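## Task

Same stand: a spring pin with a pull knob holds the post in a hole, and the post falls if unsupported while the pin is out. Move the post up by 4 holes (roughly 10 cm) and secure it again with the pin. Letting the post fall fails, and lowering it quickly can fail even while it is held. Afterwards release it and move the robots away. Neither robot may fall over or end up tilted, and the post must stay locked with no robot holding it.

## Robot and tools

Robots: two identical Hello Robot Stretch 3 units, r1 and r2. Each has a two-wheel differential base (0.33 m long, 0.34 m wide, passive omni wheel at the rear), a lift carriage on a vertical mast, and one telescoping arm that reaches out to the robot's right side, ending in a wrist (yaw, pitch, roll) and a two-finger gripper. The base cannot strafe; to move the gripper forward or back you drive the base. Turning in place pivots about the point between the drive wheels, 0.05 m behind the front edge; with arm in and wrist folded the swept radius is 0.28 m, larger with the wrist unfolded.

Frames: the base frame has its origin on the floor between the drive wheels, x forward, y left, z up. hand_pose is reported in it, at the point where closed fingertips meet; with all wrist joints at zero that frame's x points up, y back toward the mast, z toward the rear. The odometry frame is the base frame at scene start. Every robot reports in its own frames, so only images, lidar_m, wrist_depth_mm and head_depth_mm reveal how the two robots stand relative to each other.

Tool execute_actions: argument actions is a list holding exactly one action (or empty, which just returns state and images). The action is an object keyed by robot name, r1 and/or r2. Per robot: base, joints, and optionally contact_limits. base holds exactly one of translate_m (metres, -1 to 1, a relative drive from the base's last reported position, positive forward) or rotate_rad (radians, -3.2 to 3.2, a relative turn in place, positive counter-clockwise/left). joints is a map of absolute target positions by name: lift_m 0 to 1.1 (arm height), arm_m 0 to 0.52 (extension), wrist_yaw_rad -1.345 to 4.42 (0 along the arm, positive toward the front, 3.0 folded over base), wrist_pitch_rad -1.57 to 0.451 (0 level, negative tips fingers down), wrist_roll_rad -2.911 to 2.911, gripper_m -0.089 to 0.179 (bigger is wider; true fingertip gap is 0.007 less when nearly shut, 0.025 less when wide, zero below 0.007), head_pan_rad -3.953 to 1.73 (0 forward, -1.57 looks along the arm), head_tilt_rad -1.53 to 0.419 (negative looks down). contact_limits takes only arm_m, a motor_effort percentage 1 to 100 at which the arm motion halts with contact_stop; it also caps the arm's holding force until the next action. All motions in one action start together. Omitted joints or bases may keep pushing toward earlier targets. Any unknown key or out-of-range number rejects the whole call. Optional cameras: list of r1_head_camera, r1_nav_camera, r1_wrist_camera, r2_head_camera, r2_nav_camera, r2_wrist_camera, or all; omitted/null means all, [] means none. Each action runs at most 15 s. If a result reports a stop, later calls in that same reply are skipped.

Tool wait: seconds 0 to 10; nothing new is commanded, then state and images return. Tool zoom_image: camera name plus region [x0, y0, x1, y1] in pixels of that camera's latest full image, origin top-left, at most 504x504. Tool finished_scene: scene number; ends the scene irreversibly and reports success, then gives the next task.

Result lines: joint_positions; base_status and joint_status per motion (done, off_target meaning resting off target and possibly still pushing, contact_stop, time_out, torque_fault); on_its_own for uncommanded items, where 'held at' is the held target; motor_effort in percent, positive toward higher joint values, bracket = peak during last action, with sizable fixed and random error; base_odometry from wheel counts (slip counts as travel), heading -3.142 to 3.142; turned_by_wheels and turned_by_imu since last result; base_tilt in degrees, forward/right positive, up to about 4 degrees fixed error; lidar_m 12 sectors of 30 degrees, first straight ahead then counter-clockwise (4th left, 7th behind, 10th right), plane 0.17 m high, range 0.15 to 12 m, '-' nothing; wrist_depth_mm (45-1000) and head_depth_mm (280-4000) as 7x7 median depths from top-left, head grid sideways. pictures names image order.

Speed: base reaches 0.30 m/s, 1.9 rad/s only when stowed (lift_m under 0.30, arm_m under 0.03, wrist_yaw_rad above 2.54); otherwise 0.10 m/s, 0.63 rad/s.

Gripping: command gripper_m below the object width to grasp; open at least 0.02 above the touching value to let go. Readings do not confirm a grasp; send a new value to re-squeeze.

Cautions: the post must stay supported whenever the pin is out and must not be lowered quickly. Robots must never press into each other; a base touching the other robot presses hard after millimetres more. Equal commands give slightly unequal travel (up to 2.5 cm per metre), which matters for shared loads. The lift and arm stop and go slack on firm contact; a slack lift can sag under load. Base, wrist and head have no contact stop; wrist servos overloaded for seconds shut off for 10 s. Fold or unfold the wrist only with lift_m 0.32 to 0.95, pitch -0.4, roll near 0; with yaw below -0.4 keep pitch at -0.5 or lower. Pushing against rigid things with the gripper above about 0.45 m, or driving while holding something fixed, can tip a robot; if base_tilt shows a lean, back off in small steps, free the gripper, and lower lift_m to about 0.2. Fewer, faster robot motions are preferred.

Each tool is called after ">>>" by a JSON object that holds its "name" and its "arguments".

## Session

>>> {"name": "execute_actions", "arguments": {"actions": [], "cameras": ["r1_nav_camera","r2_nav_camera","r1_wrist_camera","r2_wrist_camera"]}}

Scene clock: 0.00 s.
r1.base_odometry: x=+0.000 y=+0.000 heading=+0.000 (m, m, rad; r1's odometry frame)
r1.turned_by_wheels: +0.000 (rad since the last result)
r1.turned_by_imu: +0.000 (rad since the last result)
r1.base_tilt: forward=+1.7 right=+1.9 (deg)
r1.lidar_m: 3.61 1.80 1.17 1.06 1.07 1.23 1.12 1.13 1.39 2.80 2.88 3.97
r1.head_depth_mm: 2118 3315 3932 3994 - 3326 2248 / 2118 3367 3902 3879 3902 3308 2256 / 2132 3310 3756 3769 3815 3264 2233 / 2162 3315 3769 3863 3813 3253 2233 / 2146 3417 3699 3777 3769 3273 2225 / 2167 3393 3604 3587 3633 3226 2207 / 2159 3427 3606 3526 3536 3210 2218
r1.base_status: not commanded
r1.joint_positions: lift_m=+0.461 arm_m=+0.002 wrist_yaw_rad=+2.894 wrist_pitch_rad=-0.557 wrist_roll_rad=-0.002 gripper_m=+0.037 head_pan_rad=+0.016 head_tilt_rad=+0.010
r1.joint_status: not commanded
r1.motor_effort: left_wheel=+1 right_wheel=+0 lift_m=+24 arm_m=-1 wrist_yaw_rad=+0 wrist_pitch_rad=+7 wrist_roll_rad=+0 gripper_m=+0 head_pan_rad=-1 head_tilt_rad=+1 (%)
r1.hand_pose: x=+0.0290 y=+0.0510 z=+0.4441 quat_wxyz=(+0.277, +0.698, +0.109, +0.652) (m; r1's base frame)
r1.wrist_depth_mm: - 909 - - - - - / 907 - - - - - - / 956 - - - - - - / 896 - 878 906 880 869 870 / 741 747 759 734 732 747 756 / 633 633 - 653 681 646 642 / 573 569 - 587 547 569 561
r2.base_odometry: x=+0.000 y=+0.000 heading=+0.000 (m, m, rad; r2's odometry frame)
r2.turned_by_wheels: +0.000 (rad since the last result)
r2.turned_by_imu: +0.000 (rad since the last result)
r2.base_tilt: forward=+1.6 right=-2.9 (deg)
r2.lidar_m: 1.17 0.77 0.71 0.71 0.89 1.40 1.42 1.76 3.61 5.58 3.65 3.36
r2.head_depth_mm: 2122 3090 3174 3199 3232 3178 2290 / 2117 3001 3254 3276 3275 3109 2280 / 2017 2237 2274 2309 2325 2341 2178 / 1694 1713 1724 1747 1762 1774 1784 / 1371 1386 1395 1411 1414 1431 1444 / 1154 1162 1171 1178 1180 1191 1204 / 998 1001 1002 1010 1021 1026 1036
r2.base_status: not commanded
r2.joint_positions: lift_m=+0.316 arm_m=-0.001 wrist_yaw_rad=+2.958 wrist_pitch_rad=-0.597 wrist_roll_rad=+0.017 gripper_m=+0.037 head_pan_rad=+0.018 head_tilt_rad=-0.017
r2.joint_status: not commanded
r2.motor_effort: left_wheel=+0 right_wheel=+0 lift_m=+27 arm_m=-1 wrist_yaw_rad=+1 wrist_pitch_rad=+5 wrist_roll_rad=+0 gripper_m=+0 head_pan_rad=+0 head_tilt_rad=+1 (%)
r2.hand_pose: x=+0.0151 y=+0.0515 z=+0.2909 quat_wxyz=(+0.271, +0.697, +0.143, +0.648) (m; r2's base frame)
r2.wrist_depth_mm: 898 821 793 748 717 681 655 / 932 - 862 821 788 752 703 / 777 - 771 750 741 729 741 / 647 629 649 636 630 622 625 / 560 563 571 560 557 544 535 / 496 - - - - 471 474 / - - - - 420 422 425
pictures: r1_nav_camera (sideways: a quarter turn counterclockwise sets it upright), r1_wrist_camera, r2_nav_camera (sideways: a quarter turn counterclockwise sets it upright), r2_wrist_camera
Images, in order (width x height): r1_nav_camera 672x504, r1_wrist_camera 644x364, r2_nav_camera 672x504, r2_wrist_camera 644x364.

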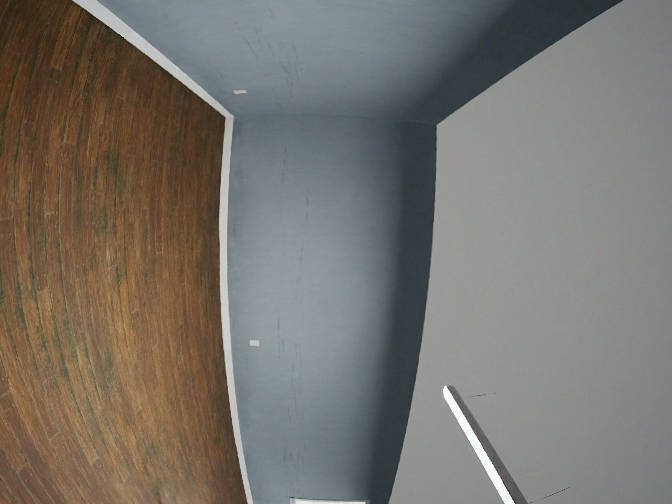

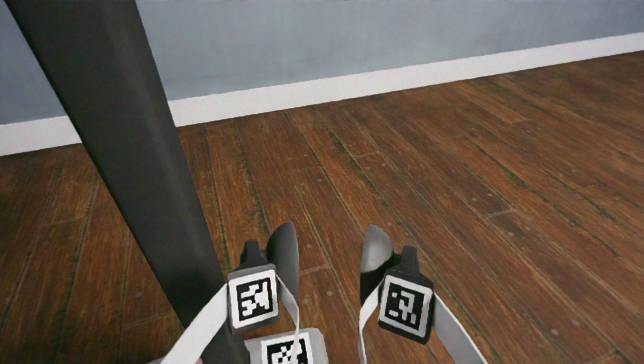

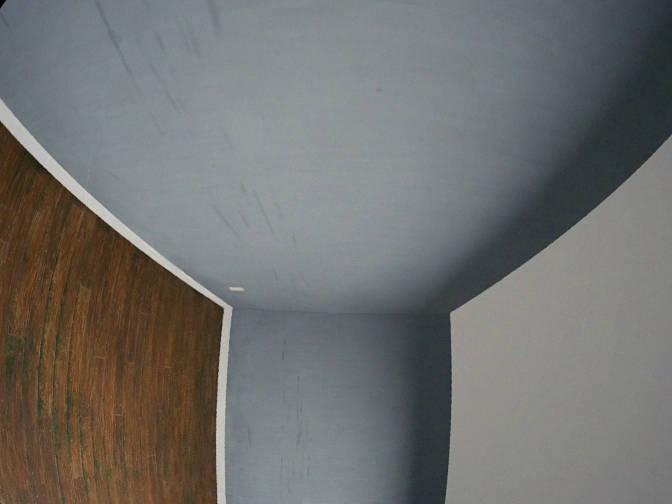

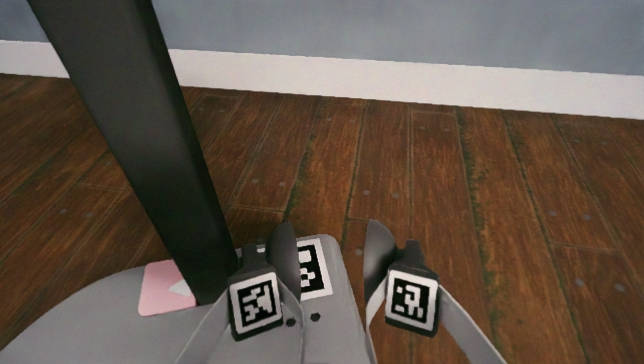

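>>> {"name": "execute_actions", "arguments": {"actions": [], "cameras": []}}

>>> {"name": "execute_actions", "arguments": {"actions": [{"r1":{"base":{"rotate_rad":-1.1},"joints":{"lift_m":0.27,"wrist_pitch_rad":-0.4,"wrist_yaw_rad":3.0,"head_pan_rad":0,"head_tilt_rad":-0.3}},"r2":{"base":{"rotate_rad":-1.6},"joints":{"lift_m":0.27,"wrist_pitch_rad":-0.4,"wrist_yaw_rad":3.0,"head_pan_rad":0,"head_tilt_rad":-0.3}}}], "cameras": ["r1_head_camera","r2_head_camera","r1_nav_camera","r2_nav_camera"]}}

Scene clock: 21.30 s.
r1.base_odometry: x=+0.000 y=+0.000 heading=+0.000 (m, m, rad; r1's odometry frame)
r1.turned_by_wheels: +0.000 (rad since the last result)
r1.turned_by_imu: +0.001 (rad since the last result)
r1.base_tilt: forward=+1.6 right=+1.9 (deg)
r1.lidar_m: 3.62 1.81 1.16 1.06 1.07 1.23 1.12 1.13 1.40 2.80 2.88 3.96
r1.head_depth_mm: 2126 3317 3975 3936 3985 3294 2236 / 2122 3349 3870 3944 3939 3297 2261 / 2136 3370 3821 3814 3842 3363 2222 / 2146 3356 3759 3756 3805 3274 2243 / 2154 3415 3653 3715 3664 3219 2238 / 2155 3404 3573 3526 3639 3257 2223 / 2180 3424 3512 3551 3561 3234 2205
r1.base_status: not commanded
r1.joint_positions: lift_m=+0.461 arm_m=+0.002 wrist_yaw_rad=+2.894 wrist_pitch_rad=-0.557 wrist_roll_rad=-0.002 gripper_m=+0.037 head_pan_rad=+0.016 head_tilt_rad=+0.010
r1.joint_status: not commanded
r1.motor_effort: left_wheel=+1 right_wheel=+0 lift_m=+25 arm_m=-1 wrist_yaw_rad=+0 wrist_pitch_rad=+6 wrist_roll_rad=+0 gripper_m=+1 head_pan_rad=+0 head_tilt_rad=+1 (%)
r1.hand_pose: x=+0.0290 y=+0.0510 z=+0.4441 quat_wxyz=(+0.277, +0.698, +0.109, +0.652) (m; r1's base frame)
r1.wrist_depth_mm: - 878 - - - - - / 904 - - - - - - / 945 - - - - - - / 858 - 865 874 868 863 875 / 735 757 768 740 770 750 748 / 653 645 - 647 673 642 638 / 563 568 - 586 550 571 581
r2.base_odometry: x=+0.000 y=+0.000 heading=+0.000 (m, m, rad; r2's odometry frame)
r2.turned_by_wheels: +0.000 (rad since the last result)
r2.turned_by_imu: +0.000 (rad since the last result)
r2.base_tilt: forward=+1.6 right=-2.9 (deg)
r2.lidar_m: 1.18 0.77 0.71 0.71 0.89 1.40 1.42 1.76 3.61 5.60 3.64 3.35
r2.head_depth_mm: 2117 3114 3162 3205 3188 3159 2289 / 2122 2989 3231 3260 3290 3119 2270 / 2029 2244 2274 2310 2313 2355 2178 / 1693 1713 1726 1748 1765 1780 1784 / 1379 1381 1392 1407 1416 1422 1444 / 1155 1158 1169 1179 1184 1198 1202 / 1000 1002 1006 1013 1019 1025 1035
r2.base_status: not commanded
r2.joint_positions: lift_m=+0.316 arm_m=-0.001 wrist_yaw_rad=+2.958 wrist_pitch_rad=-0.597 wrist_roll_rad=+0.017 gripper_m=+0.037 head_pan_rad=+0.018 head_tilt_rad=-0.017
r2.joint_status: not commanded
r2.motor_effort: left_wheel=+0 right_wheel=+0 lift_m=+27 arm_m=+0 wrist_yaw_rad=+1 wrist_pitch_rad=+5 wrist_roll_rad=+0 gripper_m=+0 head_pan_rad=+0 head_tilt_rad=+0 (%)
r2.hand_pose: x=+0.0151 y=+0.0515 z=+0.2909 quat_wxyz=(+0.271, +0.697, +0.143, +0.648) (m; r2's base frame)
r2.wrist_depth_mm: 907 812 797 759 714 690 664 / 948 - 850 820 767 749 733 / 769 - 761 758 751 729 740 / 650 643 643 633 636 622 627 / 557 551 564 572 559 541 532 / 503 - - - - 478 478 / - - - - 425 430 424
pictures: none
No camera images: the call's "cameras" was empty. Leave "cameras" out to get every camera's image.

Scene clock: 24.30 s.
r1.base_odometry: x=+0.000 y=+0.000 heading=-1.100 (m, m, rad; r1's odometry frame)
r1.turned_by_wheels: -1.100 (rad since the last result)
r1.turned_by_imu: -1.105 (rad since the last result)
r1.base_tilt: forward=+1.6 right=+1.9 (deg)
r1.lidar_m: 2.89 4.05 3.61 1.91 1.18 1.06 1.07 1.25 1.12 1.12 1.35 2.50
r1.head_depth_mm: - - - - 2640 1940 1544 / - - - 3985 2621 1936 1527 / - - - - 2623 1929 1528 / - - - 3985 2583 1914 1514 / - - - 3937 2568 1907 1526 / - - - 3631 2567 1890 1511 / - - - 3930 2564 1893 1517
r1.base_status: done
r1.joint_positions: lift_m=+0.270 arm_m=+0.002 wrist_yaw_rad=+2.998 wrist_pitch_rad=-0.424 wrist_roll_rad=-0.002 gripper_m=+0.037 head_pan_rad=+0.007 head_tilt_rad=-0.297
r1.joint_status: all done
r1.motor_effort: left_wheel=+4(8) right_wheel=-3(10) lift_m=+21(20) arm_m=-1(1) wrist_yaw_rad=+2(2) wrist_pitch_rad=+12(12) wrist_roll_rad=+0(1) gripper_m=+0(1) head_pan_rad=-4(7) head_tilt_rad=-2(17) (%)
r1.hand_pose: x=+0.0107 y=+0.0739 z=+0.2815 quat_wxyz=(+0.198, +0.699, +0.099, +0.680) (m; r1's base frame)
r1.wrist_depth_mm: - - - - - - - / - - - - - - - / 950 984 - - - - - / 731 726 737 759 735 741 760 / 586 586 620 595 603 601 616 / 484 501 - 513 522 502 496 / 439 - - - 415 433 428
r2.base_odometry: x=+0.000 y=+0.000 heading=-1.600 (m, m, rad; r2's odometry frame)
r2.turned_by_wheels: -1.600 (rad since the last result)
r2.turned_by_imu: -1.587 (rad since the last result)
r2.base_tilt: forward=+1.6 right=-2.9 (deg)
r2.lidar_m: 5.77 3.69 3.35 1.23 0.78 0.70 0.71 0.87 1.41 1.41 1.73 3.40
r2.head_depth_mm: - - - - 2742 1998 1576 / - - - - 2713 2002 1574 / - - - - 2709 1996 1563 / - - - - 2711 2001 1566 / - - - - 2711 1983 1578 / - - - - 2725 1992 1567 / - - - - 2715 1991 1570
r2.base_status: done
r2.joint_positions: lift_m=+0.271 arm_m=-0.001 wrist_yaw_rad=+2.998 wrist_pitch_rad=-0.423 wrist_roll_rad=+0.017 gripper_m=+0.037 head_pan_rad=+0.007 head_tilt_rad=-0.297
r2.joint_status: all done
r2.motor_effort: left_wheel=+3(15) right_wheel=-3(7) lift_m=+13(21) arm_m=+0(1) wrist_yaw_rad=+3(3) wrist_pitch_rad=+10(11) wrist_roll_rad=+0(0) gripper_m=+0(0) head_pan_rad=-3(6) head_tilt_rad=-1(16) (%)
r2.hand_pose: x=+0.0109 y=+0.0780 z=+0.2822 quat_wxyz=(+0.199, +0.706, +0.097, +0.673) (m; r2's base frame)
r2.wrist_depth_mm: 693 - - - - - - / 734 - - - - - - / 758 - 977 941 946 917 899 / 739 756 749 750 737 722 707 / 618 614 629 604 618 592 581 / 525 524 - 523 - 500 498 / 466 - - - 431 435 436
pictures: r1_head_camera (sideways: a quarter turn clockwise sets it upright), r1_nav_camera (sideways: a quarter turn counterclockwise sets it upright), r2_head_camera (sideways: a quarter turn clockwise sets it upright), r2_nav_camera (sideways: a quarter turn counterclockwise sets it upright)
Images, in order (width x height): r1_head_camera 896x504, r1_nav_camera 672x504, r2_head_camera 896x504, r2_nav_camera 672x504.

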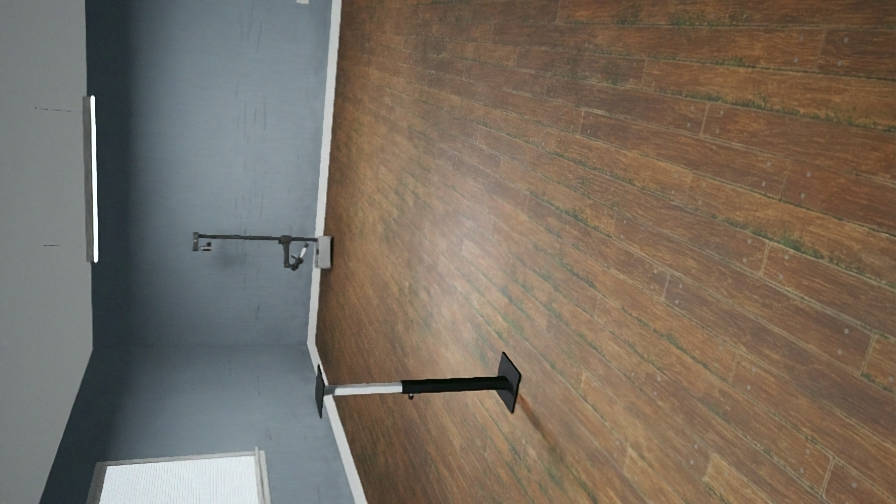

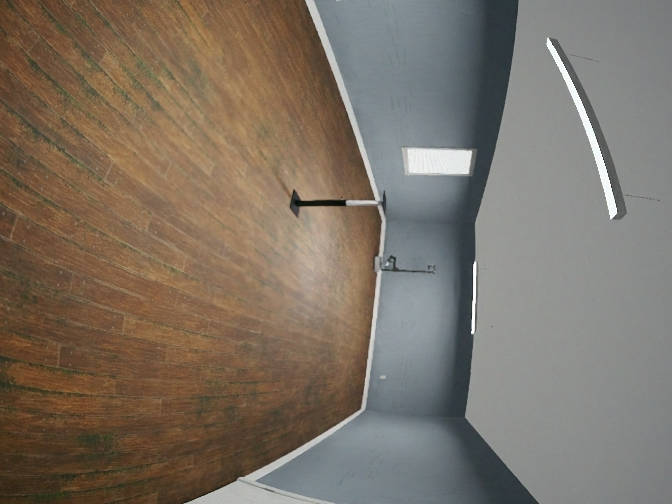

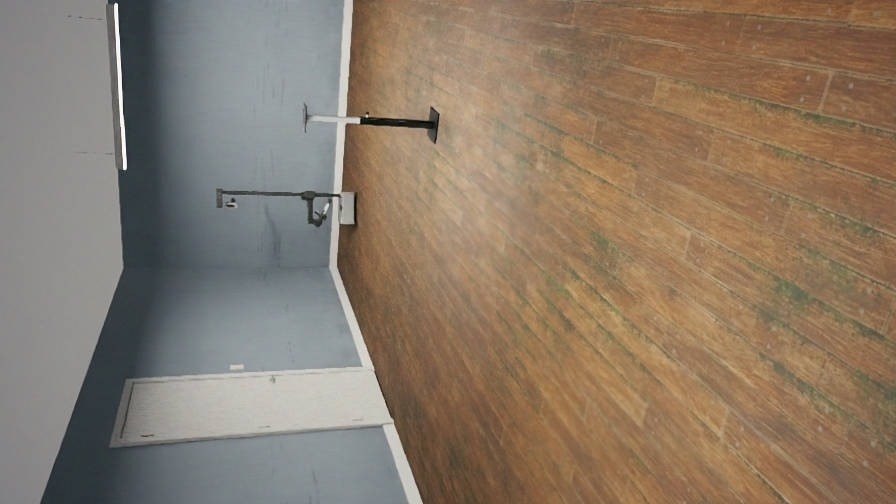

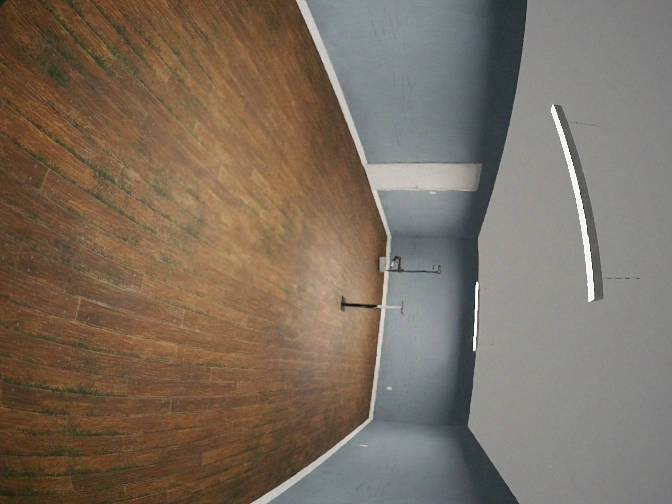

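>>> {"name": "zoom_image", "arguments": {"camera": "r1_head_camera", "region": [300,330,540,440]}}

>>> {"name": "zoom_image", "arguments": {"camera": "r2_head_camera", "region": [290,80,460,160]}}

Region (300, 330, 540, 440) of r1_head_camera's 896x504 image, scaled by 2.100, with more detail than that image has; it fills the top 231 rows of this view, and the rest is white.

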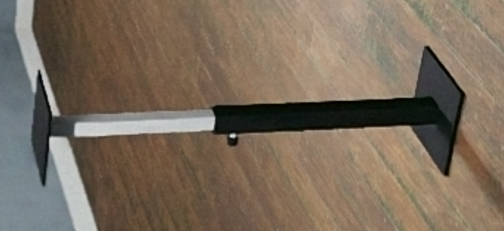

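Region (290, 80, 460, 160) of r2_head_camera's 896x504 image, scaled by 2.965, with more detail than that image has; it fills the top 237 rows of this view, and the rest is white.

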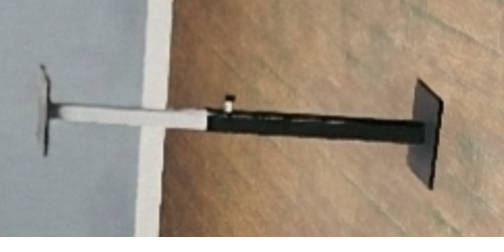

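>>> {"name": "execute_actions", "arguments": {"actions": [{"r1":{"base":{"rotate_rad":0.385}},"r2":{"base":{"rotate_rad":-0.07}}}], "cameras": []}}

>>> {"name": "execute_actions", "arguments": {"actions": [{"r1":{"base":{"translate_m":1}},"r2":{"base":{"translate_m":1}}}], "cameras": []}}

>>> {"name": "execute_actions", "arguments": {"actions": [{"r1":{"base":{"translate_m":1}},"r2":{"base":{"translate_m":1}}}], "cameras": []}}

>>> {"name": "execute_actions", "arguments": {"actions": [{"r1":{"base":{"translate_m":0.9},"joints":{"head_pan_rad":-1.57,"head_tilt_rad":-1.0}},"r2":{"base":{"translate_m":1},"joints":{"head_pan_rad":-0.45,"head_tilt_rad":-0.6}}}], "cameras": ["r1_head_camera","r2_head_camera"]}}

Scene clock: 50.97 s.
r1.base_odometry: x=+0.000 y=+0.000 heading=-0.715 (m, m, rad; r1's odometry frame)
r1.turned_by_wheels: +0.385 (rad since the last result)
r1.turned_by_imu: +0.387 (rad since the last result)
r1.base_tilt: forward=+1.6 right=+1.9 (deg)
r1.lidar_m: 2.89 3.65 2.45 1.29 1.07 1.06 1.18 1.12 1.12 1.25 1.97 7.25
r1.head_depth_mm: - - - - 2629 1944 1540 / - - - 3762 2604 1945 1542 / - - - - 2613 1931 1528 / - - - - 2581 1919 1530 / - - - 3938 2573 1928 1517 / - - - 3861 2562 1923 1512 / 3840 3969 - 3880 2553 1885 1517
r1.base_status: done
r1.joint_positions: lift_m=+0.270 arm_m=+0.002 wrist_yaw_rad=+2.998 wrist_pitch_rad=-0.424 wrist_roll_rad=-0.002 gripper_m=+0.037 head_pan_rad=+0.007 head_tilt_rad=-0.297
r1.joint_status: not commanded
r1.motor_effort: left_wheel=-1(4) right_wheel=+3(10) lift_m=+21(21) arm_m=-1(1) wrist_yaw_rad=+1(2) wrist_pitch_rad=+12(12) wrist_roll_rad=+0(0) gripper_m=-1(1) head_pan_rad=-3(4) head_tilt_rad=-1(1) (%)
r1.hand_pose: x=+0.0107 y=+0.0740 z=+0.2815 quat_wxyz=(+0.198, +0.699, +0.099, +0.680) (m; r1's base frame)
r1.wrist_depth_mm: 813 - - - - - - / 831 - - - - - - / 861 942 - - - - - / 723 718 731 730 730 734 740 / 588 590 619 596 612 593 588 / 499 493 - 517 513 498 501 / 439 - - - 421 436 425
r2.base_odometry: x=+0.000 y=+0.000 heading=-1.670 (m, m, rad; r2's odometry frame)
r2.turned_by_wheels: -0.070 (rad since the last result)
r2.turned_by_imu: -0.070 (rad since the last result)
r2.base_tilt: forward=+1.6 right=-2.9 (deg)
r2.lidar_m: 6.46 3.83 3.35 1.36 0.81 0.71 0.71 0.83 1.40 1.41 1.66 2.94
r2.head_depth_mm: - - - - 2742 2005 1583 / - - - - 2726 1996 1576 / - - - - 2712 1991 1575 / - - - - 2693 1992 1577 / - - - - 2716 1988 1577 / - - - - 2699 1991 1572 / - - - - 2713 2000 1574
r2.base_status: done
r2.joint_positions: lift_m=+0.271 arm_m=-0.001 wrist_yaw_rad=+2.998 wrist_pitch_rad=-0.422 wrist_roll_rad=+0.017 gripper_m=+0.037 head_pan_rad=+0.007 head_tilt_rad=-0.297
r2.joint_status: not commanded
r2.motor_effort: left_wheel=+3(14) right_wheel=-2(8) lift_m=+13(13) arm_m=+0(0) wrist_yaw_rad=+3(2) wrist_pitch_rad=+10(10) wrist_roll_rad=+0(0) gripper_m=-1(0) head_pan_rad=-2(2) head_tilt_rad=-1(2) (%)
r2.hand_pose: x=+0.0109 y=+0.0780 z=+0.2822 quat_wxyz=(+0.199, +0.706, +0.097, +0.673) (m; r2's base frame)
r2.wrist_depth_mm: 744 - - - - - - / 786 - - - - - - / 810 - 974 967 955 947 916 / 741 748 745 738 729 729 719 / 626 617 639 598 614 580 585 / 520 514 - 523 - 501 492 / 460 - - - 426 437 434
pictures: none
No camera images: the call's "cameras" was empty. Leave "cameras" out to get every camera's image.

Scene clock: 55.97 s.
r1.base_odometry: x=+0.755 y=-0.656 heading=-0.715 (m, m, rad; r1's odometry frame)
r1.turned_by_wheels: +0.000 (rad since the last result)
r1.turned_by_imu: +0.001 (rad since the last result)
r1.base_tilt: forward=+1.7 right=+1.9 (deg)
r1.lidar_m: 3.62 2.99 2.99 2.20 1.82 1.81 2.02 1.78 1.76 1.95 3.14 1.92
r1.head_depth_mm: - - - 3526 2506 1941 1532 / - - - - 2479 1948 1534 / - - - - 2591 1923 1528 / - - - 3947 2590 1918 1519 / 3814 3977 - 3940 2536 1921 1526 / 3404 3618 3773 3750 2553 1897 1515 / 3128 3291 3413 3478 2531 1903 1507
r1.base_status: done
r1.joint_positions: lift_m=+0.270 arm_m=+0.002 wrist_yaw_rad=+2.999 wrist_pitch_rad=-0.423 wrist_roll_rad=-0.002 gripper_m=+0.037 head_pan_rad=+0.007 head_tilt_rad=-0.297
r1.joint_status: not commanded
r1.motor_effort: left_wheel=-1(4) right_wheel=+3(12) lift_m=+22(21) arm_m=-2(1) wrist_yaw_rad=+2(1) wrist_pitch_rad=+12(12) wrist_roll_rad=+0(0) gripper_m=+0(0) head_pan_rad=-4(4) head_tilt_rad=-1(1) (%)
r1.hand_pose: x=+0.0106 y=+0.0740 z=+0.2816 quat_wxyz=(+0.198, +0.699, +0.099, +0.680) (m; r1's base frame)
r1.wrist_depth_mm: - - - - - - - / - - - - - - - / 937 945 - - - - - / 732 739 747 733 748 751 752 / 586 587 619 594 614 599 607 / 497 497 - 521 520 498 501 / 435 - - - 418 427 430
r2.base_odometry: x=-0.099 y=-0.995 heading=-1.670 (m, m, rad; r2's odometry frame)
r2.turned_by_wheels: +0.000 (rad since the last result)
r2.turned_by_imu: +0.003 (rad since the last result)
r2.base_tilt: forward=+1.6 right=-2.9 (deg)
r2.lidar_m: 5.88 3.51 3.05 3.07 1.90 1.67 1.67 1.93 1.69 1.69 2.00 3.59
r2.head_depth_mm: - - - - 2714 1994 1577 / - - - - 2727 1996 1578 / - - - 3988 2707 1997 1571 / - - - - 2715 1997 1569 / - - - - 2743 1995 1569 / - - - - 2723 1984 1581 / - - - - 2694 1984 1568
r2.base_status: done
r2.joint_positions: lift_m=+0.271 arm_m=-0.001 wrist_yaw_rad=+2.998 wrist_pitch_rad=-0.422 wrist_roll_rad=+0.017 gripper_m=+0.037 head_pan_rad=+0.007 head_tilt_rad=-0.297
r2.joint_status: not commanded
r2.motor_effort: left_wheel=+2(15) right_wheel=-2(6) lift_m=+14(13) arm_m=+0(0) wrist_yaw_rad=+2(3) wrist_pitch_rad=+9(10) wrist_roll_rad=+0(0) gripper_m=+0(0) head_pan_rad=-2(3) head_tilt_rad=-1(1) (%)
r2.hand_pose: x=+0.0108 y=+0.0781 z=+0.2824 quat_wxyz=(+0.198, +0.706, +0.097, +0.673) (m; r2's base frame)
r2.wrist_depth_mm: - - - - - - - / - - - - - - - / 995 - 975 973 917 962 904 / 763 767 757 752 733 729 713 / 617 615 636 615 617 590 597 / 526 524 - 533 - 504 497 / 464 - - - 430 439 433
pictures: none
No camera images: the call's "cameras" was empty. Leave "cameras" out to get every camera's image.

Scene clock: 60.97 s.
r1.base_odometry: x=+1.510 y=-1.312 heading=-0.715 (m, m, rad; r1's odometry frame)
r1.turned_by_wheels: +0.000 (rad since the last result)
r1.turned_by_imu: +0.001 (rad since the last result)
r1.base_tilt: forward=+1.6 right=+1.9 (deg)
r1.lidar_m: 2.85 2.35 2.35 2.60 2.58 2.56 2.85 2.42 2.39 2.69 4.30 1.02
r1.head_depth_mm: - - - - 2624 1941 1542 / - - - - 2625 1941 1528 / 3699 3888 - - 2619 1930 1525 / 3229 3515 3730 3774 2591 1920 1526 / 2903 3124 3315 3386 2582 1917 1518 / 2612 2785 2943 3106 2561 1914 1516 / 2418 2507 2695 2837 2552 1897 1498
r1.base_status: done
r1.joint_positions: lift_m=+0.270 arm_m=+0.002 wrist_yaw_rad=+2.999 wrist_pitch_rad=-0.423 wrist_roll_rad=-0.002 gripper_m=+0.037 head_pan_rad=+0.007 head_tilt_rad=-0.297
r1.joint_status: not commanded
r1.motor_effort: left_wheel=-1(5) right_wheel=+3(9) lift_m=+21(21) arm_m=-1(1) wrist_yaw_rad=+1(1) wrist_pitch_rad=+12(12) wrist_roll_rad=+0(0) gripper_m=+0(1) head_pan_rad=-4(4) head_tilt_rad=-1(1) (%)
r1.hand_pose: x=+0.0106 y=+0.0741 z=+0.2817 quat_wxyz=(+0.198, +0.699, +0.099, +0.680) (m; r1's base frame)
r1.wrist_depth_mm: - - - - - - - / - - - - - - - / 966 957 - - - - - / 710 739 736 729 756 742 752 / 587 589 619 616 612 613 605 / 489 500 - 523 513 495 510 / 439 - - - 414 426 434
r2.base_odometry: x=-0.197 y=-1.990 heading=-1.670 (m, m, rad; r2's odometry frame)
r2.turned_by_wheels: +0.000 (rad since the last result)
r2.turned_by_imu: +0.003 (rad since the last result)
r2.base_tilt: forward=+1.6 right=-2.9 (deg)
r2.lidar_m: 2.50 3.15 2.77 2.79 2.99 2.63 2.63 2.26 1.98 1.98 2.33 4.21
r2.head_depth_mm: - - - - 2716 1991 1579 / - - - 3603 2688 1982 1579 / - - - - 2707 1995 1571 / - - - - 2714 2002 1569 / - - - - 2723 1987 1568 / - - - - 2726 1991 1570 / - - - - 2724 1982 1570
r2.base_status: done
r2.joint_positions: lift_m=+0.271 arm_m=-0.001 wrist_yaw_rad=+2.998 wrist_pitch_rad=-0.422 wrist_roll_rad=+0.017 gripper_m=+0.037 head_pan_rad=+0.007 head_tilt_rad=-0.298
r2.joint_status: not commanded
r2.motor_effort: left_wheel=+2(14) right_wheel=-2(5) lift_m=+13(13) arm_m=+0(0) wrist_yaw_rad=+2(1) wrist_pitch_rad=+9(9) wrist_roll_rad=+0(0) gripper_m=+0(0) head_pan_rad=-2(2) head_tilt_rad=-1(1) (%)
r2.hand_pose: x=+0.0107 y=+0.0781 z=+0.2824 quat_wxyz=(+0.198, +0.706, +0.097, +0.673) (m; r2's base frame)
r2.wrist_depth_mm: - - - - - - - / - - - - - - - / - - 989 949 929 905 897 / 758 744 741 721 732 726 709 / 621 619 627 606 617 588 579 / 521 518 - 529 - 498 498 / 463 - - - 425 444 429
pictures: none
No camera images: the call's "cameras" was empty. Leave "cameras" out to get every camera's image.

Scene clock: 65.90 s.
r1.base_odometry: x=+2.189 y=-1.902 heading=-0.715 (m, m, rad; r1's odometry frame)
r1.turned_by_wheels: +0.000 (rad since the last result)
r1.turned_by_imu: +0.001 (rad since the last result)
r1.base_tilt: forward=+1.6 right=+1.9 (deg)
r1.lidar_m: 2.13 1.77 1.76 1.96 3.14 3.22 3.60 2.98 2.96 0.57 1.95 4.10
r1.head_depth_mm: 2319 1962 1709 1503 1358 1232 1128 / 2297 1918 1706 1511 1351 1234 1162 / 2295 657 1691 1495 1361 1244 - / 2279 653 889 1426 1333 1251 - / 2261 1861 1681 1494 1347 1233 1116 / 2241 1927 1683 1492 1346 1216 1116 / 2243 1916 1683 1491 1330 1212 1111
r1.base_status: done
r1.joint_positions: lift_m=+0.270 arm_m=+0.002 wrist_yaw_rad=+2.999 wrist_pitch_rad=-0.423 wrist_roll_rad=-0.002 gripper_m=+0.037 head_pan_rad=-1.563 head_tilt_rad=-0.987
r1.joint_status: all done
r1.motor_effort: left_wheel=-2(5) right_wheel=+3(11) lift_m=+22(21) arm_m=-2(2) wrist_yaw_rad=+1(1) wrist_pitch_rad=+12(12) wrist_roll_rad=+0(0) gripper_m=+0(2) head_pan_rad=-4(47) head_tilt_rad=-5(29) (%)
r1.hand_pose: x=+0.0106 y=+0.0741 z=+0.2817 quat_wxyz=(+0.198, +0.699, +0.099, +0.680) (m; r1's base frame)
r1.wrist_depth_mm: - - - - - - - / - - - - - - - / 955 948 - - - - - / 733 728 745 742 737 734 761 / 581 586 625 590 610 595 600 / 495 495 - 511 522 503 510 / 429 - - - 416 425 432
r2.base_odometry: x=-0.296 y=-2.985 heading=-1.670 (m, m, rad; r2's odometry frame)
r2.turned_by_wheels: +0.000 (rad since the last result)
r2.turned_by_imu: +0.003 (rad since the last result)
r2.base_tilt: forward=+1.6 right=-2.8 (deg)
r2.lidar_m: 4.65 2.81 2.49 2.49 2.94 3.58 3.59 2.59 2.27 2.28 2.69 1.53
r2.head_depth_mm: - - 3089 2268 1784 1478 1269 / - - 3102 2270 1791 1484 1257 / - - 2150 2194 1800 1483 1262 / - - 2957 2216 1782 1472 1265 / - - 2975 2197 1800 1486 1265 / - - 3143 2279 1798 1485 1268 / - - 3104 2265 1796 1485 1266
r2.base_status: done
r2.joint_positions: lift_m=+0.271 arm_m=-0.001 wrist_yaw_rad=+2.998 wrist_pitch_rad=-0.422 wrist_roll_rad=+0.017 gripper_m=+0.037 head_pan_rad=-0.443 head_tilt_rad=-0.593
r2.joint_status: all done
r2.motor_effort: left_wheel=+1(13) right_wheel=-1(6) lift_m=+14(14) arm_m=-1(0) wrist_yaw_rad=+2(2) wrist_pitch_rad=+9(9) wrist_roll_rad=+0(0) gripper_m=+0(0) head_pan_rad=-3(25) head_tilt_rad=-2(16) (%)
r2.hand_pose: x=+0.0107 y=+0.0781 z=+0.2824 quat_wxyz=(+0.198, +0.706, +0.097, +0.673) (m; r2's base frame)
r2.wrist_depth_mm: - - - - - - - / - - - - - - - / - - 961 970 975 909 905 / 769 761 760 737 747 740 708 / 612 625 626 591 621 584 579 / 522 513 - 535 - 502 494 / 467 - - - 425 442 430
pictures: r1_head_camera (sideways: a quarter turn clockwise sets it upright), r2_head_camera (sideways: a quarter turn clockwise sets it upright)
Images, in order (width x height): r1_head_camera 896x504, r2_head_camera 896x504.

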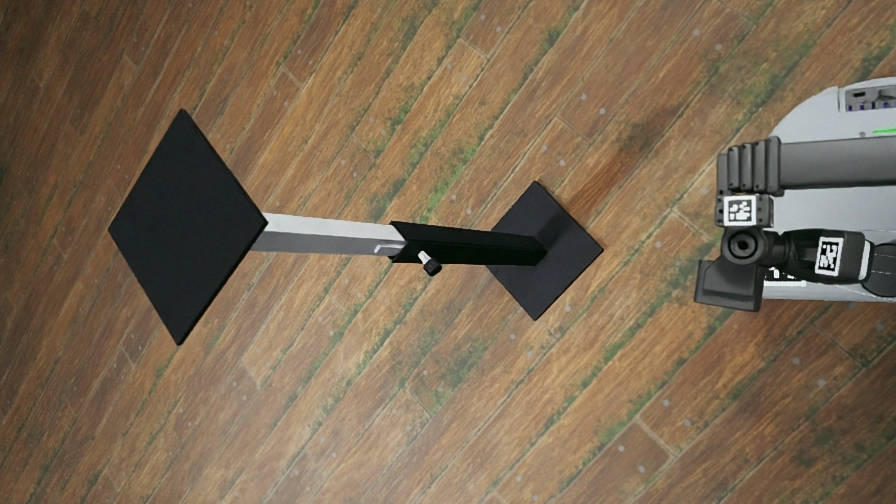

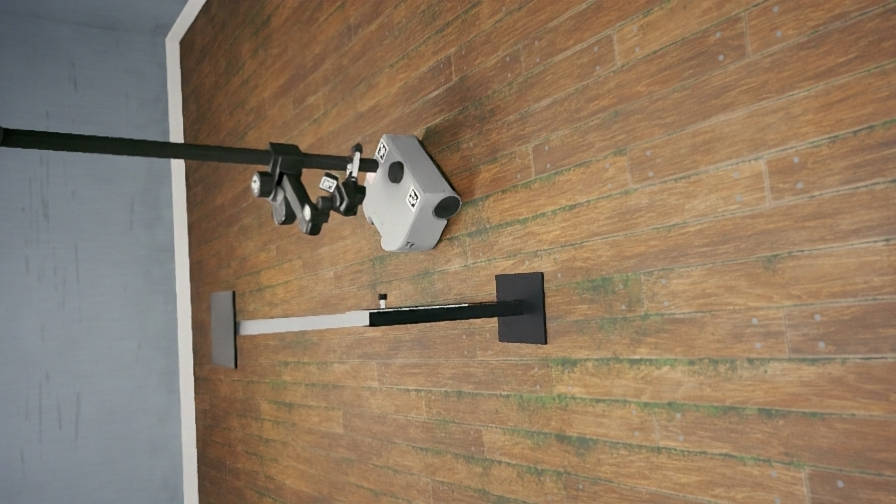

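>>> {"name": "execute_actions", "arguments": {"actions": [{"r1":{"base":{"translate_m":0.35}},"r2":{"base":{"translate_m":1}}}], "cameras": []}}

>>> {"name": "execute_actions", "arguments": {"actions": [{"r1":{"base":{"rotate_rad":-0.78},"joints":{"lift_m":0.36}},"r2":{"base":{"translate_m":0.75}}}], "cameras": []}}

>>> {"name": "execute_actions", "arguments": {"actions": [{"r1":{"base":{"translate_m":0.176},"joints":{"wrist_yaw_rad":0,"gripper_m":0.05,"head_tilt_rad":-0.9}},"r2":{"base":{"rotate_rad":-0.40},"joints":{"lift_m":0.58,"arm_m":0.2,"head_pan_rad":-1.57,"head_tilt_rad":-0.8}}}], "cameras": []}}

>>> {"name": "execute_actions", "arguments": {"actions": [{"r1":{"joints":{"wrist_pitch_rad":0.02,"arm_m":0.08}}}], "cameras": ["r1_head_camera","r2_head_camera","r1_wrist_camera"]}}

Scene clock: 89.80 s.
r1.base_odometry: x=+2.453 y=-2.131 heading=-0.715 (m, m, rad; r1's odometry frame)
r1.turned_by_wheels: +0.000 (rad since the last result)
r1.turned_by_imu: +0.002 (rad since the last result)
r1.base_tilt: forward=+1.7 right=+1.9 (deg)
r1.lidar_m: 1.86 1.54 1.54 1.71 2.74 3.50 3.87 3.20 0.67 1.21 5.25 3.55
r1.head_depth_mm: 2312 1973 1709 1471 1348 1235 1130 / 2288 1955 1701 1509 1347 1231 1147 / 1439 1652 1624 1503 1351 1244 - / 1359 1614 1597 1500 1357 1266 - / 2278 1930 1665 1482 1349 1232 1116 / 2251 1943 1679 1490 1342 1214 1116 / 2244 1919 1679 1489 1335 1215 1110
r1.base_status: done
r1.joint_positions: lift_m=+0.270 arm_m=+0.002 wrist_yaw_rad=+2.999 wrist_pitch_rad=-0.423 wrist_roll_rad=-0.002 gripper_m=+0.037 head_pan_rad=-1.564 head_tilt_rad=-0.987
r1.joint_status: not commanded
r1.motor_effort: left_wheel=-1(6) right_wheel=+3(11) lift_m=+22(21) arm_m=-1(1) wrist_yaw_rad=+1(1) wrist_pitch_rad=+12(12) wrist_roll_rad=+0(0) gripper_m=+1(0) head_pan_rad=-3(3) head_tilt_rad=-5(4) (%)
r1.hand_pose: x=+0.0106 y=+0.0741 z=+0.2817 quat_wxyz=(+0.198, +0.699, +0.099, +0.680) (m; r1's base frame)
r1.wrist_depth_mm: - - - - - - - / - - - - - - - / 967 970 - - - - - / 729 737 723 741 741 738 755 / 597 585 614 599 603 591 602 / 492 496 - 516 513 502 506 / 432 - - - 418 432 427
r2.base_odometry: x=-0.394 y=-3.981 heading=-1.670 (m, m, rad; r2's odometry frame)
r2.turned_by_wheels: +0.000 (rad since the last result)
r2.turned_by_imu: +0.003 (rad since the last result)
r2.base_tilt: forward=+1.6 right=-2.8 (deg)
r2.lidar_m: 4.11 2.46 2.18 2.19 2.60 4.54 4.57 2.91 2.57 1.23 0.66 4.20
r2.head_depth_mm: 3846 - 3091 779 850 1381 1257 / 3848 - 3109 2270 1789 1479 1188 / 3751 - 3107 2278 1789 1478 1259 / 3671 - 3112 2277 1804 1477 1262 / 3647 3993 3121 2265 1798 1488 1261 / 3622 3940 3106 2283 1800 1480 1266 / 3545 3873 3161 2281 1806 1487 1269
r2.base_status: done
r2.joint_positions: lift_m=+0.271 arm_m=-0.001 wrist_yaw_rad=+2.998 wrist_pitch_rad=-0.422 wrist_roll_rad=+0.017 gripper_m=+0.037 head_pan_rad=-0.443 head_tilt_rad=-0.594
r2.joint_status: not commanded
r2.motor_effort: left_wheel=+0(14) right_wheel=-1(5) lift_m=+13(14) arm_m=+0(0) wrist_yaw_rad=+1(2) wrist_pitch_rad=+9(9) wrist_roll_rad=+0(0) gripper_m=+0(0) head_pan_rad=-2(2) head_tilt_rad=-2(2) (%)
r2.hand_pose: x=+0.0107 y=+0.0781 z=+0.2824 quat_wxyz=(+0.198, +0.706, +0.097, +0.673) (m; r2's base frame)
r2.wrist_depth_mm: - - - - - - - / - - - - - - - / - - 991 943 929 938 920 / 774 745 743 752 716 716 715 / 627 621 632 598 625 592 595 / 531 521 - 522 - 500 491 / 458 - - - 424 436 432
pictures: none
No camera images: the call's "cameras" was empty. Leave "cameras" out to get every camera's image.

Scene clock: 94.17 s.
r1.base_odometry: x=+2.453 y=-2.131 heading=-1.495 (m, m, rad; r1's odometry frame)
r1.turned_by_wheels: -0.780 (rad since the last result)
r1.turned_by_imu: -0.781 (rad since the last result)
r1.base_tilt: forward=+1.7 right=+1.9 (deg)
r1.lidar_m: 5.20 2.32 1.62 1.54 1.57 2.07 3.49 3.56 3.41 0.68 3.29 4.31
r1.head_depth_mm: 2301 1964 1712 1515 1361 1231 1129 / 2273 1960 1699 1506 1354 1230 1158 / 2278 1942 1689 1511 1363 1258 - / 2289 1825 1623 1492 1339 1256 - / 1318 1590 1540 1443 1340 1240 1120 / 1271 812 1620 1495 1342 1224 1108 / 2220 1851 1668 1479 1338 1220 1111
r1.base_status: done
r1.joint_positions: lift_m=+0.360 arm_m=+0.002 wrist_yaw_rad=+2.999 wrist_pitch_rad=-0.423 wrist_roll_rad=-0.002 gripper_m=+0.037 head_pan_rad=-1.564 head_tilt_rad=-0.988
r1.joint_status: all done
r1.motor_effort: left_wheel=+3(8) right_wheel=-3(9) lift_m=+27(28) arm_m=-1(1) wrist_yaw_rad=+1(1) wrist_pitch_rad=+12(12) wrist_roll_rad=+0(0) gripper_m=+0(0) head_pan_rad=-3(3) head_tilt_rad=-4(5) (%)
r1.hand_pose: x=+0.0106 y=+0.0741 z=+0.3714 quat_wxyz=(+0.198, +0.699, +0.099, +0.680) (m; r1's base frame)
r1.wrist_depth_mm: - - - - - - - / - - - - - - - / - - - - - - - / 896 903 916 901 886 915 909 / 711 711 730 717 739 726 746 / 588 604 - 613 631 607 614 / 519 526 - 537 502 529 526
r2.base_odometry: x=-0.468 y=-4.727 heading=-1.670 (m, m, rad; r2's odometry frame)
r2.turned_by_wheels: +0.000 (rad since the last result)
r2.turned_by_imu: +0.002 (rad since the last result)
r2.base_tilt: forward=+1.6 right=-2.9 (deg)
r2.lidar_m: 3.49 2.22 1.93 1.96 2.33 4.29 5.26 3.16 0.56 2.80 3.32 3.47
r2.head_depth_mm: 3187 3526 3090 2269 1793 1482 1266 / 3141 3503 3072 2272 1784 1480 1262 / 3075 3436 3089 2284 1783 1477 1270 / 3037 3357 3078 2277 1784 1489 1262 / 3029 3330 3108 2275 1781 1487 1263 / 3007 3304 3139 2278 1787 1489 1266 / 2951 3235 3098 2269 1801 1476 1270
r2.base_status: done
r2.joint_positions: lift_m=+0.271 arm_m=-0.001 wrist_yaw_rad=+2.998 wrist_pitch_rad=-0.422 wrist_roll_rad=+0.017 gripper_m=+0.037 head_pan_rad=-0.443 head_tilt_rad=-0.594
r2.joint_status: not commanded
r2.motor_effort: left_wheel=+0(14) right_wheel=+0(7) lift_m=+13(14) arm_m=-1(0) wrist_yaw_rad=+2(2) wrist_pitch_rad=+9(9) wrist_roll_rad=+0(0) gripper_m=+0(0) head_pan_rad=-2(3) head_tilt_rad=-2(2) (%)
r2.hand_pose: x=+0.0107 y=+0.0781 z=+0.2824 quat_wxyz=(+0.198, +0.706, +0.097, +0.673) (m; r2's base frame)
r2.wrist_depth_mm: - - - - - - - / - - - - - - - / - - - 962 959 927 916 / 760 745 743 747 726 715 707 / 625 611 629 606 617 595 583 / 530 522 - 538 - 500 495 / 465 - - - 426 432 432
pictures: none
No camera images: the call's "cameras" was empty. Leave "cameras" out to get every camera's image.

Scene clock: 97.83 s.
r1.base_odometry: x=+2.467 y=-2.307 heading=-1.495 (m, m, rad; r1's odometry frame)
r1.turned_by_wheels: +0.000 (rad since the last result)
r1.turned_by_imu: +0.001 (rad since the last result)
r1.base_tilt: forward=+1.6 right=+1.9 (deg)
r1.lidar_m: 5.04 2.34 1.64 1.55 1.58 2.08 3.65 3.72 3.35 0.66 3.29 4.29
r1.head_depth_mm: 2742 2229 1863 1598 1414 1254 1133 / 2717 2202 1837 1612 1402 1260 1150 / 2700 750 1768 1598 1404 1256 - / 1061 745 1580 1530 1368 1273 - / 2600 2117 1750 1593 1396 1249 1125 / 2651 2164 1825 1581 1390 1248 1128 / 2660 2164 1824 1589 1391 1235 1119
r1.base_status: done
r1.joint_positions: lift_m=+0.360 arm_m=+0.002 wrist_yaw_rad=+0.002 wrist_pitch_rad=-0.423 wrist_roll_rad=-0.002 gripper_m=+0.050 head_pan_rad=-1.564 head_tilt_rad=-0.902
r1.joint_status: all done
r1.motor_effort: left_wheel=+2(5) right_wheel=-4(4) lift_m=+28(27) arm_m=-1(1) wrist_yaw_rad=-2(1) wrist_pitch_rad=+12(12) wrist_roll_rad=+0(0) gripper_m=+1(56) head_pan_rad=-4(3) head_tilt_rad=+0(9) (%)
r1.hand_pose: x=-0.0210 y=-0.3712 z=+0.3714 quat_wxyz=(+0.693, +0.150, -0.690, -0.148) (m; r1's base frame)
r1.wrist_depth_mm: - - - - - - - / - - - - - - - / - - - 896 - - - / 888 890 884 861 894 903 914 / 711 711 725 679 719 731 731 / 599 599 626 585 - 614 614 / 515 523 501 528 509 524 535
r2.base_odometry: x=-0.468 y=-4.727 heading=-2.069 (m, m, rad; r2's odometry frame)
r2.turned_by_wheels: -0.400 (rad since the last result)
r2.turned_by_imu: -0.397 (rad since the last result)
r2.base_tilt: forward=+1.5 right=-2.8 (deg)
r2.lidar_m: 3.47 3.10 2.08 1.93 2.00 2.56 5.24 4.42 2.99 0.56 2.84 3.64
r2.head_depth_mm: 2601 2777 2156 1783 1516 1308 1171 / 2581 2779 2097 1701 1547 - 1165 / 2546 2751 737 792 1551 1283 1164 / 2446 1400 1747 1608 1572 1312 1152 / 2524 2704 2162 1709 1515 1319 1170 / 2504 2674 2192 1787 1516 1328 1165 / 2473 2683 2198 1800 1524 1323 1174
r2.base_status: done
r2.joint_positions: lift_m=+0.579 arm_m=+0.200 wrist_yaw_rad=+2.998 wrist_pitch_rad=-0.422 wrist_roll_rad=+0.017 gripper_m=+0.037 head_pan_rad=-1.563 head_tilt_rad=-0.791
r2.joint_status: all done
r2.motor_effort: left_wheel=+3(13) right_wheel=-2(9) lift_m=+37(38) arm_m=+4(4) wrist_yaw_rad=+2(2) wrist_pitch_rad=+9(9) wrist_roll_rad=+0(0) gripper_m=+0(0) head_pan_rad=-3(35) head_tilt_rad=-4(14) (%)
r2.hand_pose: x=+0.0107 y=-0.1230 z=+0.5913 quat_wxyz=(+0.198, +0.706, +0.097, +0.673) (m; r2's base frame)
r2.wrist_depth_mm: - - - - - - - / - - - - - - - / - - - - - - - / - - - - - - - / - - - - - - - / 887 910 945 930 - 892 861 / 805 812 - 782 753 760 754
pictures: none
No camera images: the call's "cameras" was empty. Leave "cameras" out to get every camera's image.

Scene clock: 99.60 s.
r1.base_odometry: x=+2.467 y=-2.307 heading=-1.495 (m, m, rad; r1's odometry frame)
r1.turned_by_wheels: +0.000 (rad since the last result)
r1.turned_by_imu: +0.000 (rad since the last result)
r1.base_tilt: forward=+1.6 right=+1.9 (deg)
r1.lidar_m: 5.03 2.33 1.63 1.55 1.58 2.08 3.65 3.76 3.36 0.66 3.27 4.30
r1.head_depth_mm: 2736 2197 1855 1609 1414 1257 1137 / 2738 2206 1850 1613 1410 1257 1153 / 2698 751 1765 1598 1409 1303 - / 1060 746 1575 1532 1368 - 1155 / 2589 2115 1757 1588 1397 1248 1127 / 2661 2149 1814 1593 1392 1240 1124 / 2646 2166 1823 1572 1389 1239 1120
r1.base_status: not commanded
r1.joint_positions: lift_m=+0.360 arm_m=+0.080 wrist_yaw_rad=+0.002 wrist_pitch_rad=-0.008 wrist_roll_rad=-0.002 gripper_m=+0.050 head_pan_rad=-1.564 head_tilt_rad=-0.902
r1.joint_status: all done
r1.motor_effort: left_wheel=+3(3) right_wheel=-3(3) lift_m=+28(28) arm_m=+2(2) wrist_yaw_rad=-1(2) wrist_pitch_rad=+14(14) wrist_roll_rad=+0(0) gripper_m=+1(1) head_pan_rad=-3(4) head_tilt_rad=+1(0) (%)
r1.hand_pose: x=-0.0211 y=-0.4808 z=+0.4724 quat_wxyz=(+0.708, +0.004, -0.706, -0.003) (m; r1's base frame)
r1.wrist_depth_mm: - - - 882 524 - - / - - - 929 - - - / - - - - - - - / - - - - - - - / - - - - - - - / - - - 794 - - - / 826 842 798 782 804 876 904
r2.base_odometry: x=-0.468 y=-4.727 heading=-2.069 (m, m, rad; r2's odometry frame)
r2.turned_by_wheels: +0.000 (rad since the last result)
r2.turned_by_imu: +0.000 (rad since the last result)
r2.base_tilt: forward=+1.7 right=-2.8 (deg)
r2.lidar_m: 3.47 3.09 2.08 1.94 1.99 2.56 5.25 4.43 2.99 0.56 2.85 3.62
r2.head_depth_mm: 2592 2755 2152 1772 1506 1309 1172 / 2585 2739 2104 1688 1544 - 1164 / 2558 2746 735 789 1540 1281 1166 / 2445 1402 1741 1609 1590 1319 1147 / 2528 2714 2195 1704 1514 1317 1164 / 2509 2704 2185 1794 1530 1313 1168 / 2472 2674 2195 1799 1525 1328 1169
r2.base_status: not commanded
r2.joint_positions: lift_m=+0.579 arm_m=+0.200 wrist_yaw_rad=+2.998 wrist_pitch_rad=-0.422 wrist_roll_rad=+0.017 gripper_m=+0.037 head_pan_rad=-1.563 head_tilt_rad=-0.791
r2.joint_status: not commanded
r2.motor_effort: left_wheel=+3(3) right_wheel=-2(2) lift_m=+37(36) arm_m=+5(4) wrist_yaw_rad=+2(2) wrist_pitch_rad=+9(9) wrist_roll_rad=+0(0) gripper_m=+0(0) head_pan_rad=-3(2) head_tilt_rad=-3(4) (%)
r2.hand_pose: x=+0.0107 y=-0.1230 z=+0.5913 quat_wxyz=(+0.198, +0.706, +0.097, +0.673) (m; r2's base frame)
r2.wrist_depth_mm: - - - - - - - / - - - - - - - / - - - - - - - / - - - - - - - / - - - - - - - / 926 926 924 904 - 898 886 / 793 798 - 785 785 759 752
pictures: r1_head_camera (sideways: a quarter turn clockwise sets it upright), r1_wrist_camera, r2_head_camera (sideways: a quarter turn clockwise sets it upright)
Images, in order (width x height): r1_head_camera 896x504, r1_wrist_camera 644x364, r2_head_camera 896x504.

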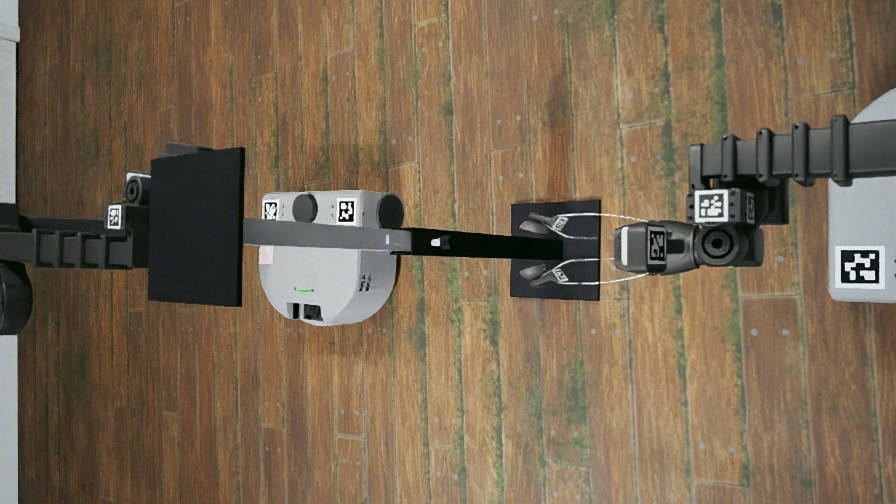

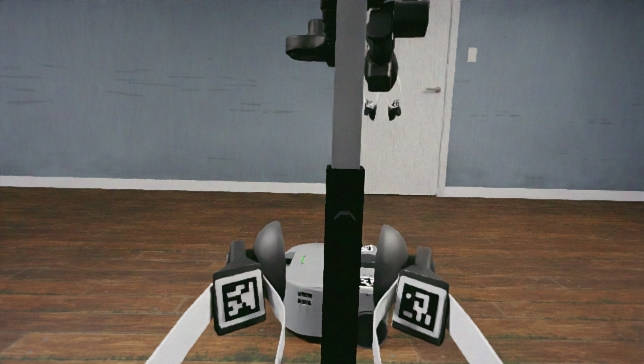

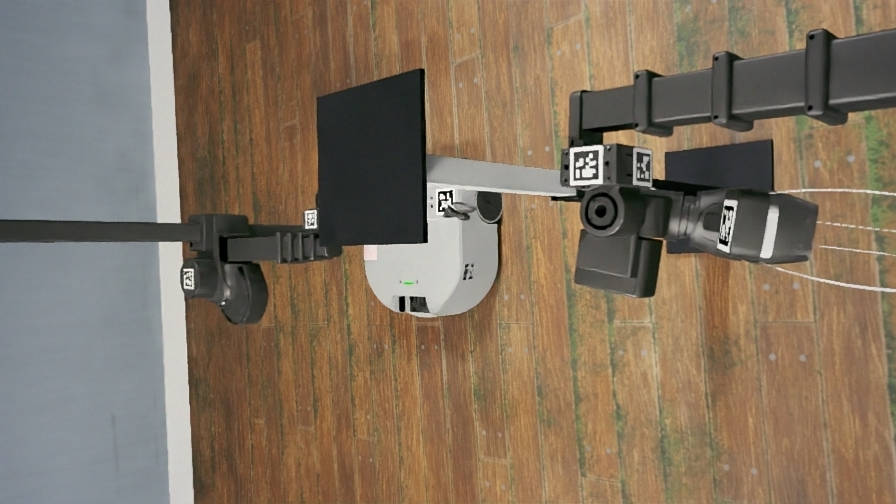

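>>> {"name": "execute_actions", "arguments": {"actions": [{"r1":{"base":{"translate_m":-0.013},"joints":{"lift_m":0.334,"arm_m":0.18}},"r2":{"base":{"translate_m":-0.015},"joints":{"arm_m":0.375},"contact_limits":{"arm_m":10}}}], "cameras": ["r1_head_camera","r2_head_camera","r1_wrist_camera"]}}

Scene clock: 112.97 s.
r1.base_odometry: x=+2.466 y=-2.294 heading=-1.495 (m, m, rad; r1's odometry frame)
r1.turned_by_wheels: +0.000 (rad since the last result)
r1.turned_by_imu: +0.001 (rad since the last result)
r1.base_tilt: forward=+1.7 right=+1.9 (deg)
r1.lidar_m: 5.05 2.33 1.63 1.54 1.58 2.07 3.64 3.74 3.36 0.66 3.30 4.30
r1.head_depth_mm: 2720 2229 1877 1614 1418 1256 1135 / 2765 2223 1862 1602 1415 1260 1158 / 2711 770 1723 1591 1432 1237 - / 1099 743 1545 1566 1409 1233 1162 / 2561 2070 1719 1592 1405 1248 1133 / 2653 2172 1829 1579 1391 1243 1122 / 2665 2157 1814 1573 1387 1244 1120
r1.base_status: done
r1.joint_positions: lift_m=+0.334 arm_m=+0.180 wrist_yaw_rad=+0.001 wrist_pitch_rad=-0.007 wrist_roll_rad=-0.002 gripper_m=+0.050 head_pan_rad=-1.564 head_tilt_rad=-0.902
r1.joint_status: all done
r1.motor_effort: left_wheel=+3(4) right_wheel=-3(8) lift_m=+21(22) arm_m=+2(2) wrist_yaw_rad=-1(1) wrist_pitch_rad=+14(14) wrist_roll_rad=+0(0) gripper_m=+0(1) head_pan_rad=-4(3) head_tilt_rad=+0(0) (%)
r1.hand_pose: x=-0.0211 y=-0.5808 z=+0.4470 quat_wxyz=(+0.708, +0.003, -0.706, -0.002) (m; r1's base frame)
r1.wrist_depth_mm: - - - 382 - - - / - - - 508 - - - / - - - - - - - / - - - 243 - - - / - - - 248 - - - / - - - 254 - - - / 770 796 756 260 761 854 849
r2.base_odometry: x=-0.461 y=-4.714 heading=-2.069 (m, m, rad; r2's odometry frame)
r2.turned_by_wheels: +0.000 (rad since the last result)
r2.turned_by_imu: -0.001 (rad since the last result)
r2.base_tilt: forward=+1.6 right=-2.9 (deg)
r2.lidar_m: 3.49 3.08 2.08 1.94 2.00 2.56 5.24 4.39 2.99 0.56 2.85 3.64
r2.head_depth_mm: 2611 2741 2159 1780 1509 1325 1158 / 2579 2749 2173 1692 1547 - 1166 / 2589 2778 735 654 1446 1264 1167 / 2439 1444 1273 1583 1511 1330 1160 / 2522 2730 2119 1698 1522 1321 1171 / 2499 2694 2197 1796 1526 1316 1166 / 2476 2685 2179 1790 1518 1322 1176
r2.base_status: done
r2.joint_positions: lift_m=+0.579 arm_m=+0.375 wrist_yaw_rad=+2.998 wrist_pitch_rad=-0.422 wrist_roll_rad=+0.017 gripper_m=+0.037 head_pan_rad=-1.563 head_tilt_rad=-0.791
r2.joint_status: all done
r2.motor_effort: left_wheel=+3(7) right_wheel=-3(8) lift_m=+36(36) arm_m=+5(3) wrist_yaw_rad=+2(2) wrist_pitch_rad=+9(9) wrist_roll_rad=+0(0) gripper_m=+0(0) head_pan_rad=-3(3) head_tilt_rad=-3(3) (%)
r2.contact_limits: arm_m 10 (drawing in: default 28, maximum 46; extending or still: default 39, maximum 63)
r2.hand_pose: x=+0.0107 y=-0.2980 z=+0.5913 quat_wxyz=(+0.198, +0.706, +0.097, +0.673) (m; r2's base frame)
r2.wrist_depth_mm: - - - - - - - / - - - - - - - / - - - - - - - / - - - - - - - / - - - - - - - / 952 920 - 904 - 896 876 / 794 800 - 793 767 791 774
pictures: r1_head_camera (sideways: a quarter turn clockwise sets it upright), r1_wrist_camera, r2_head_camera (sideways: a quarter turn clockwise sets it upright)
Images, in order (width x height): r1_head_camera 896x504, r1_wrist_camera 644x364, r2_head_camera 896x504.

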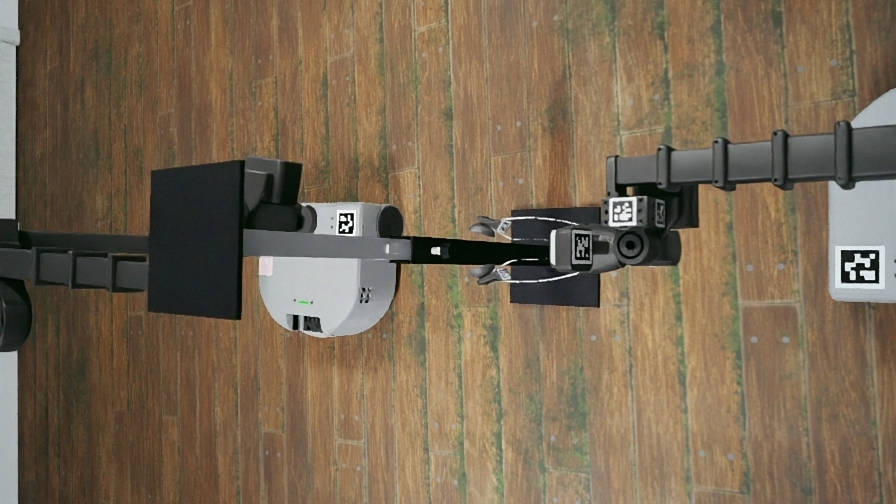

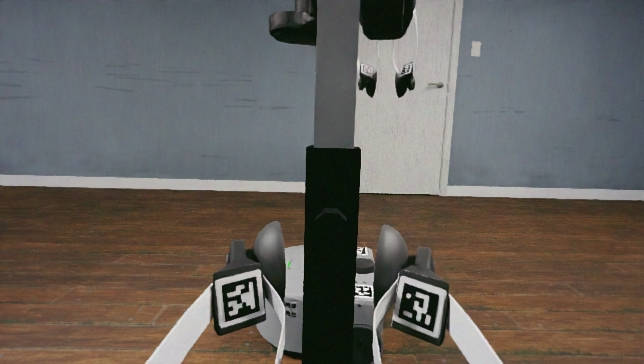

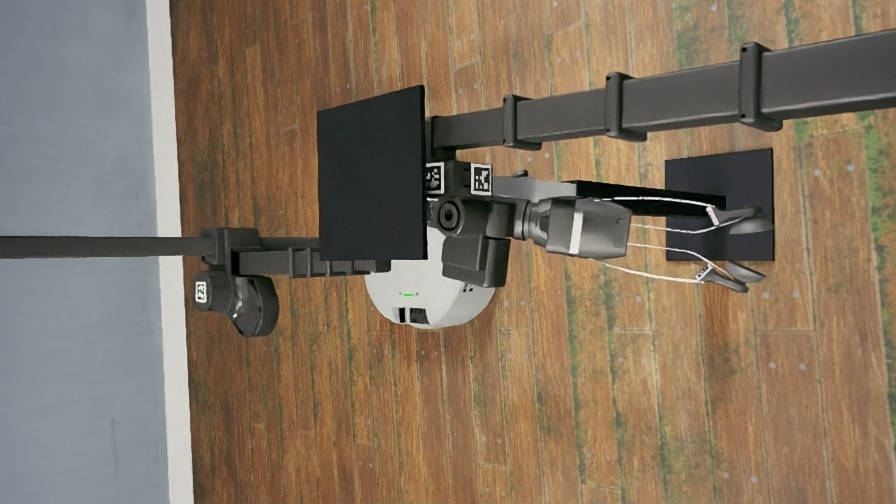

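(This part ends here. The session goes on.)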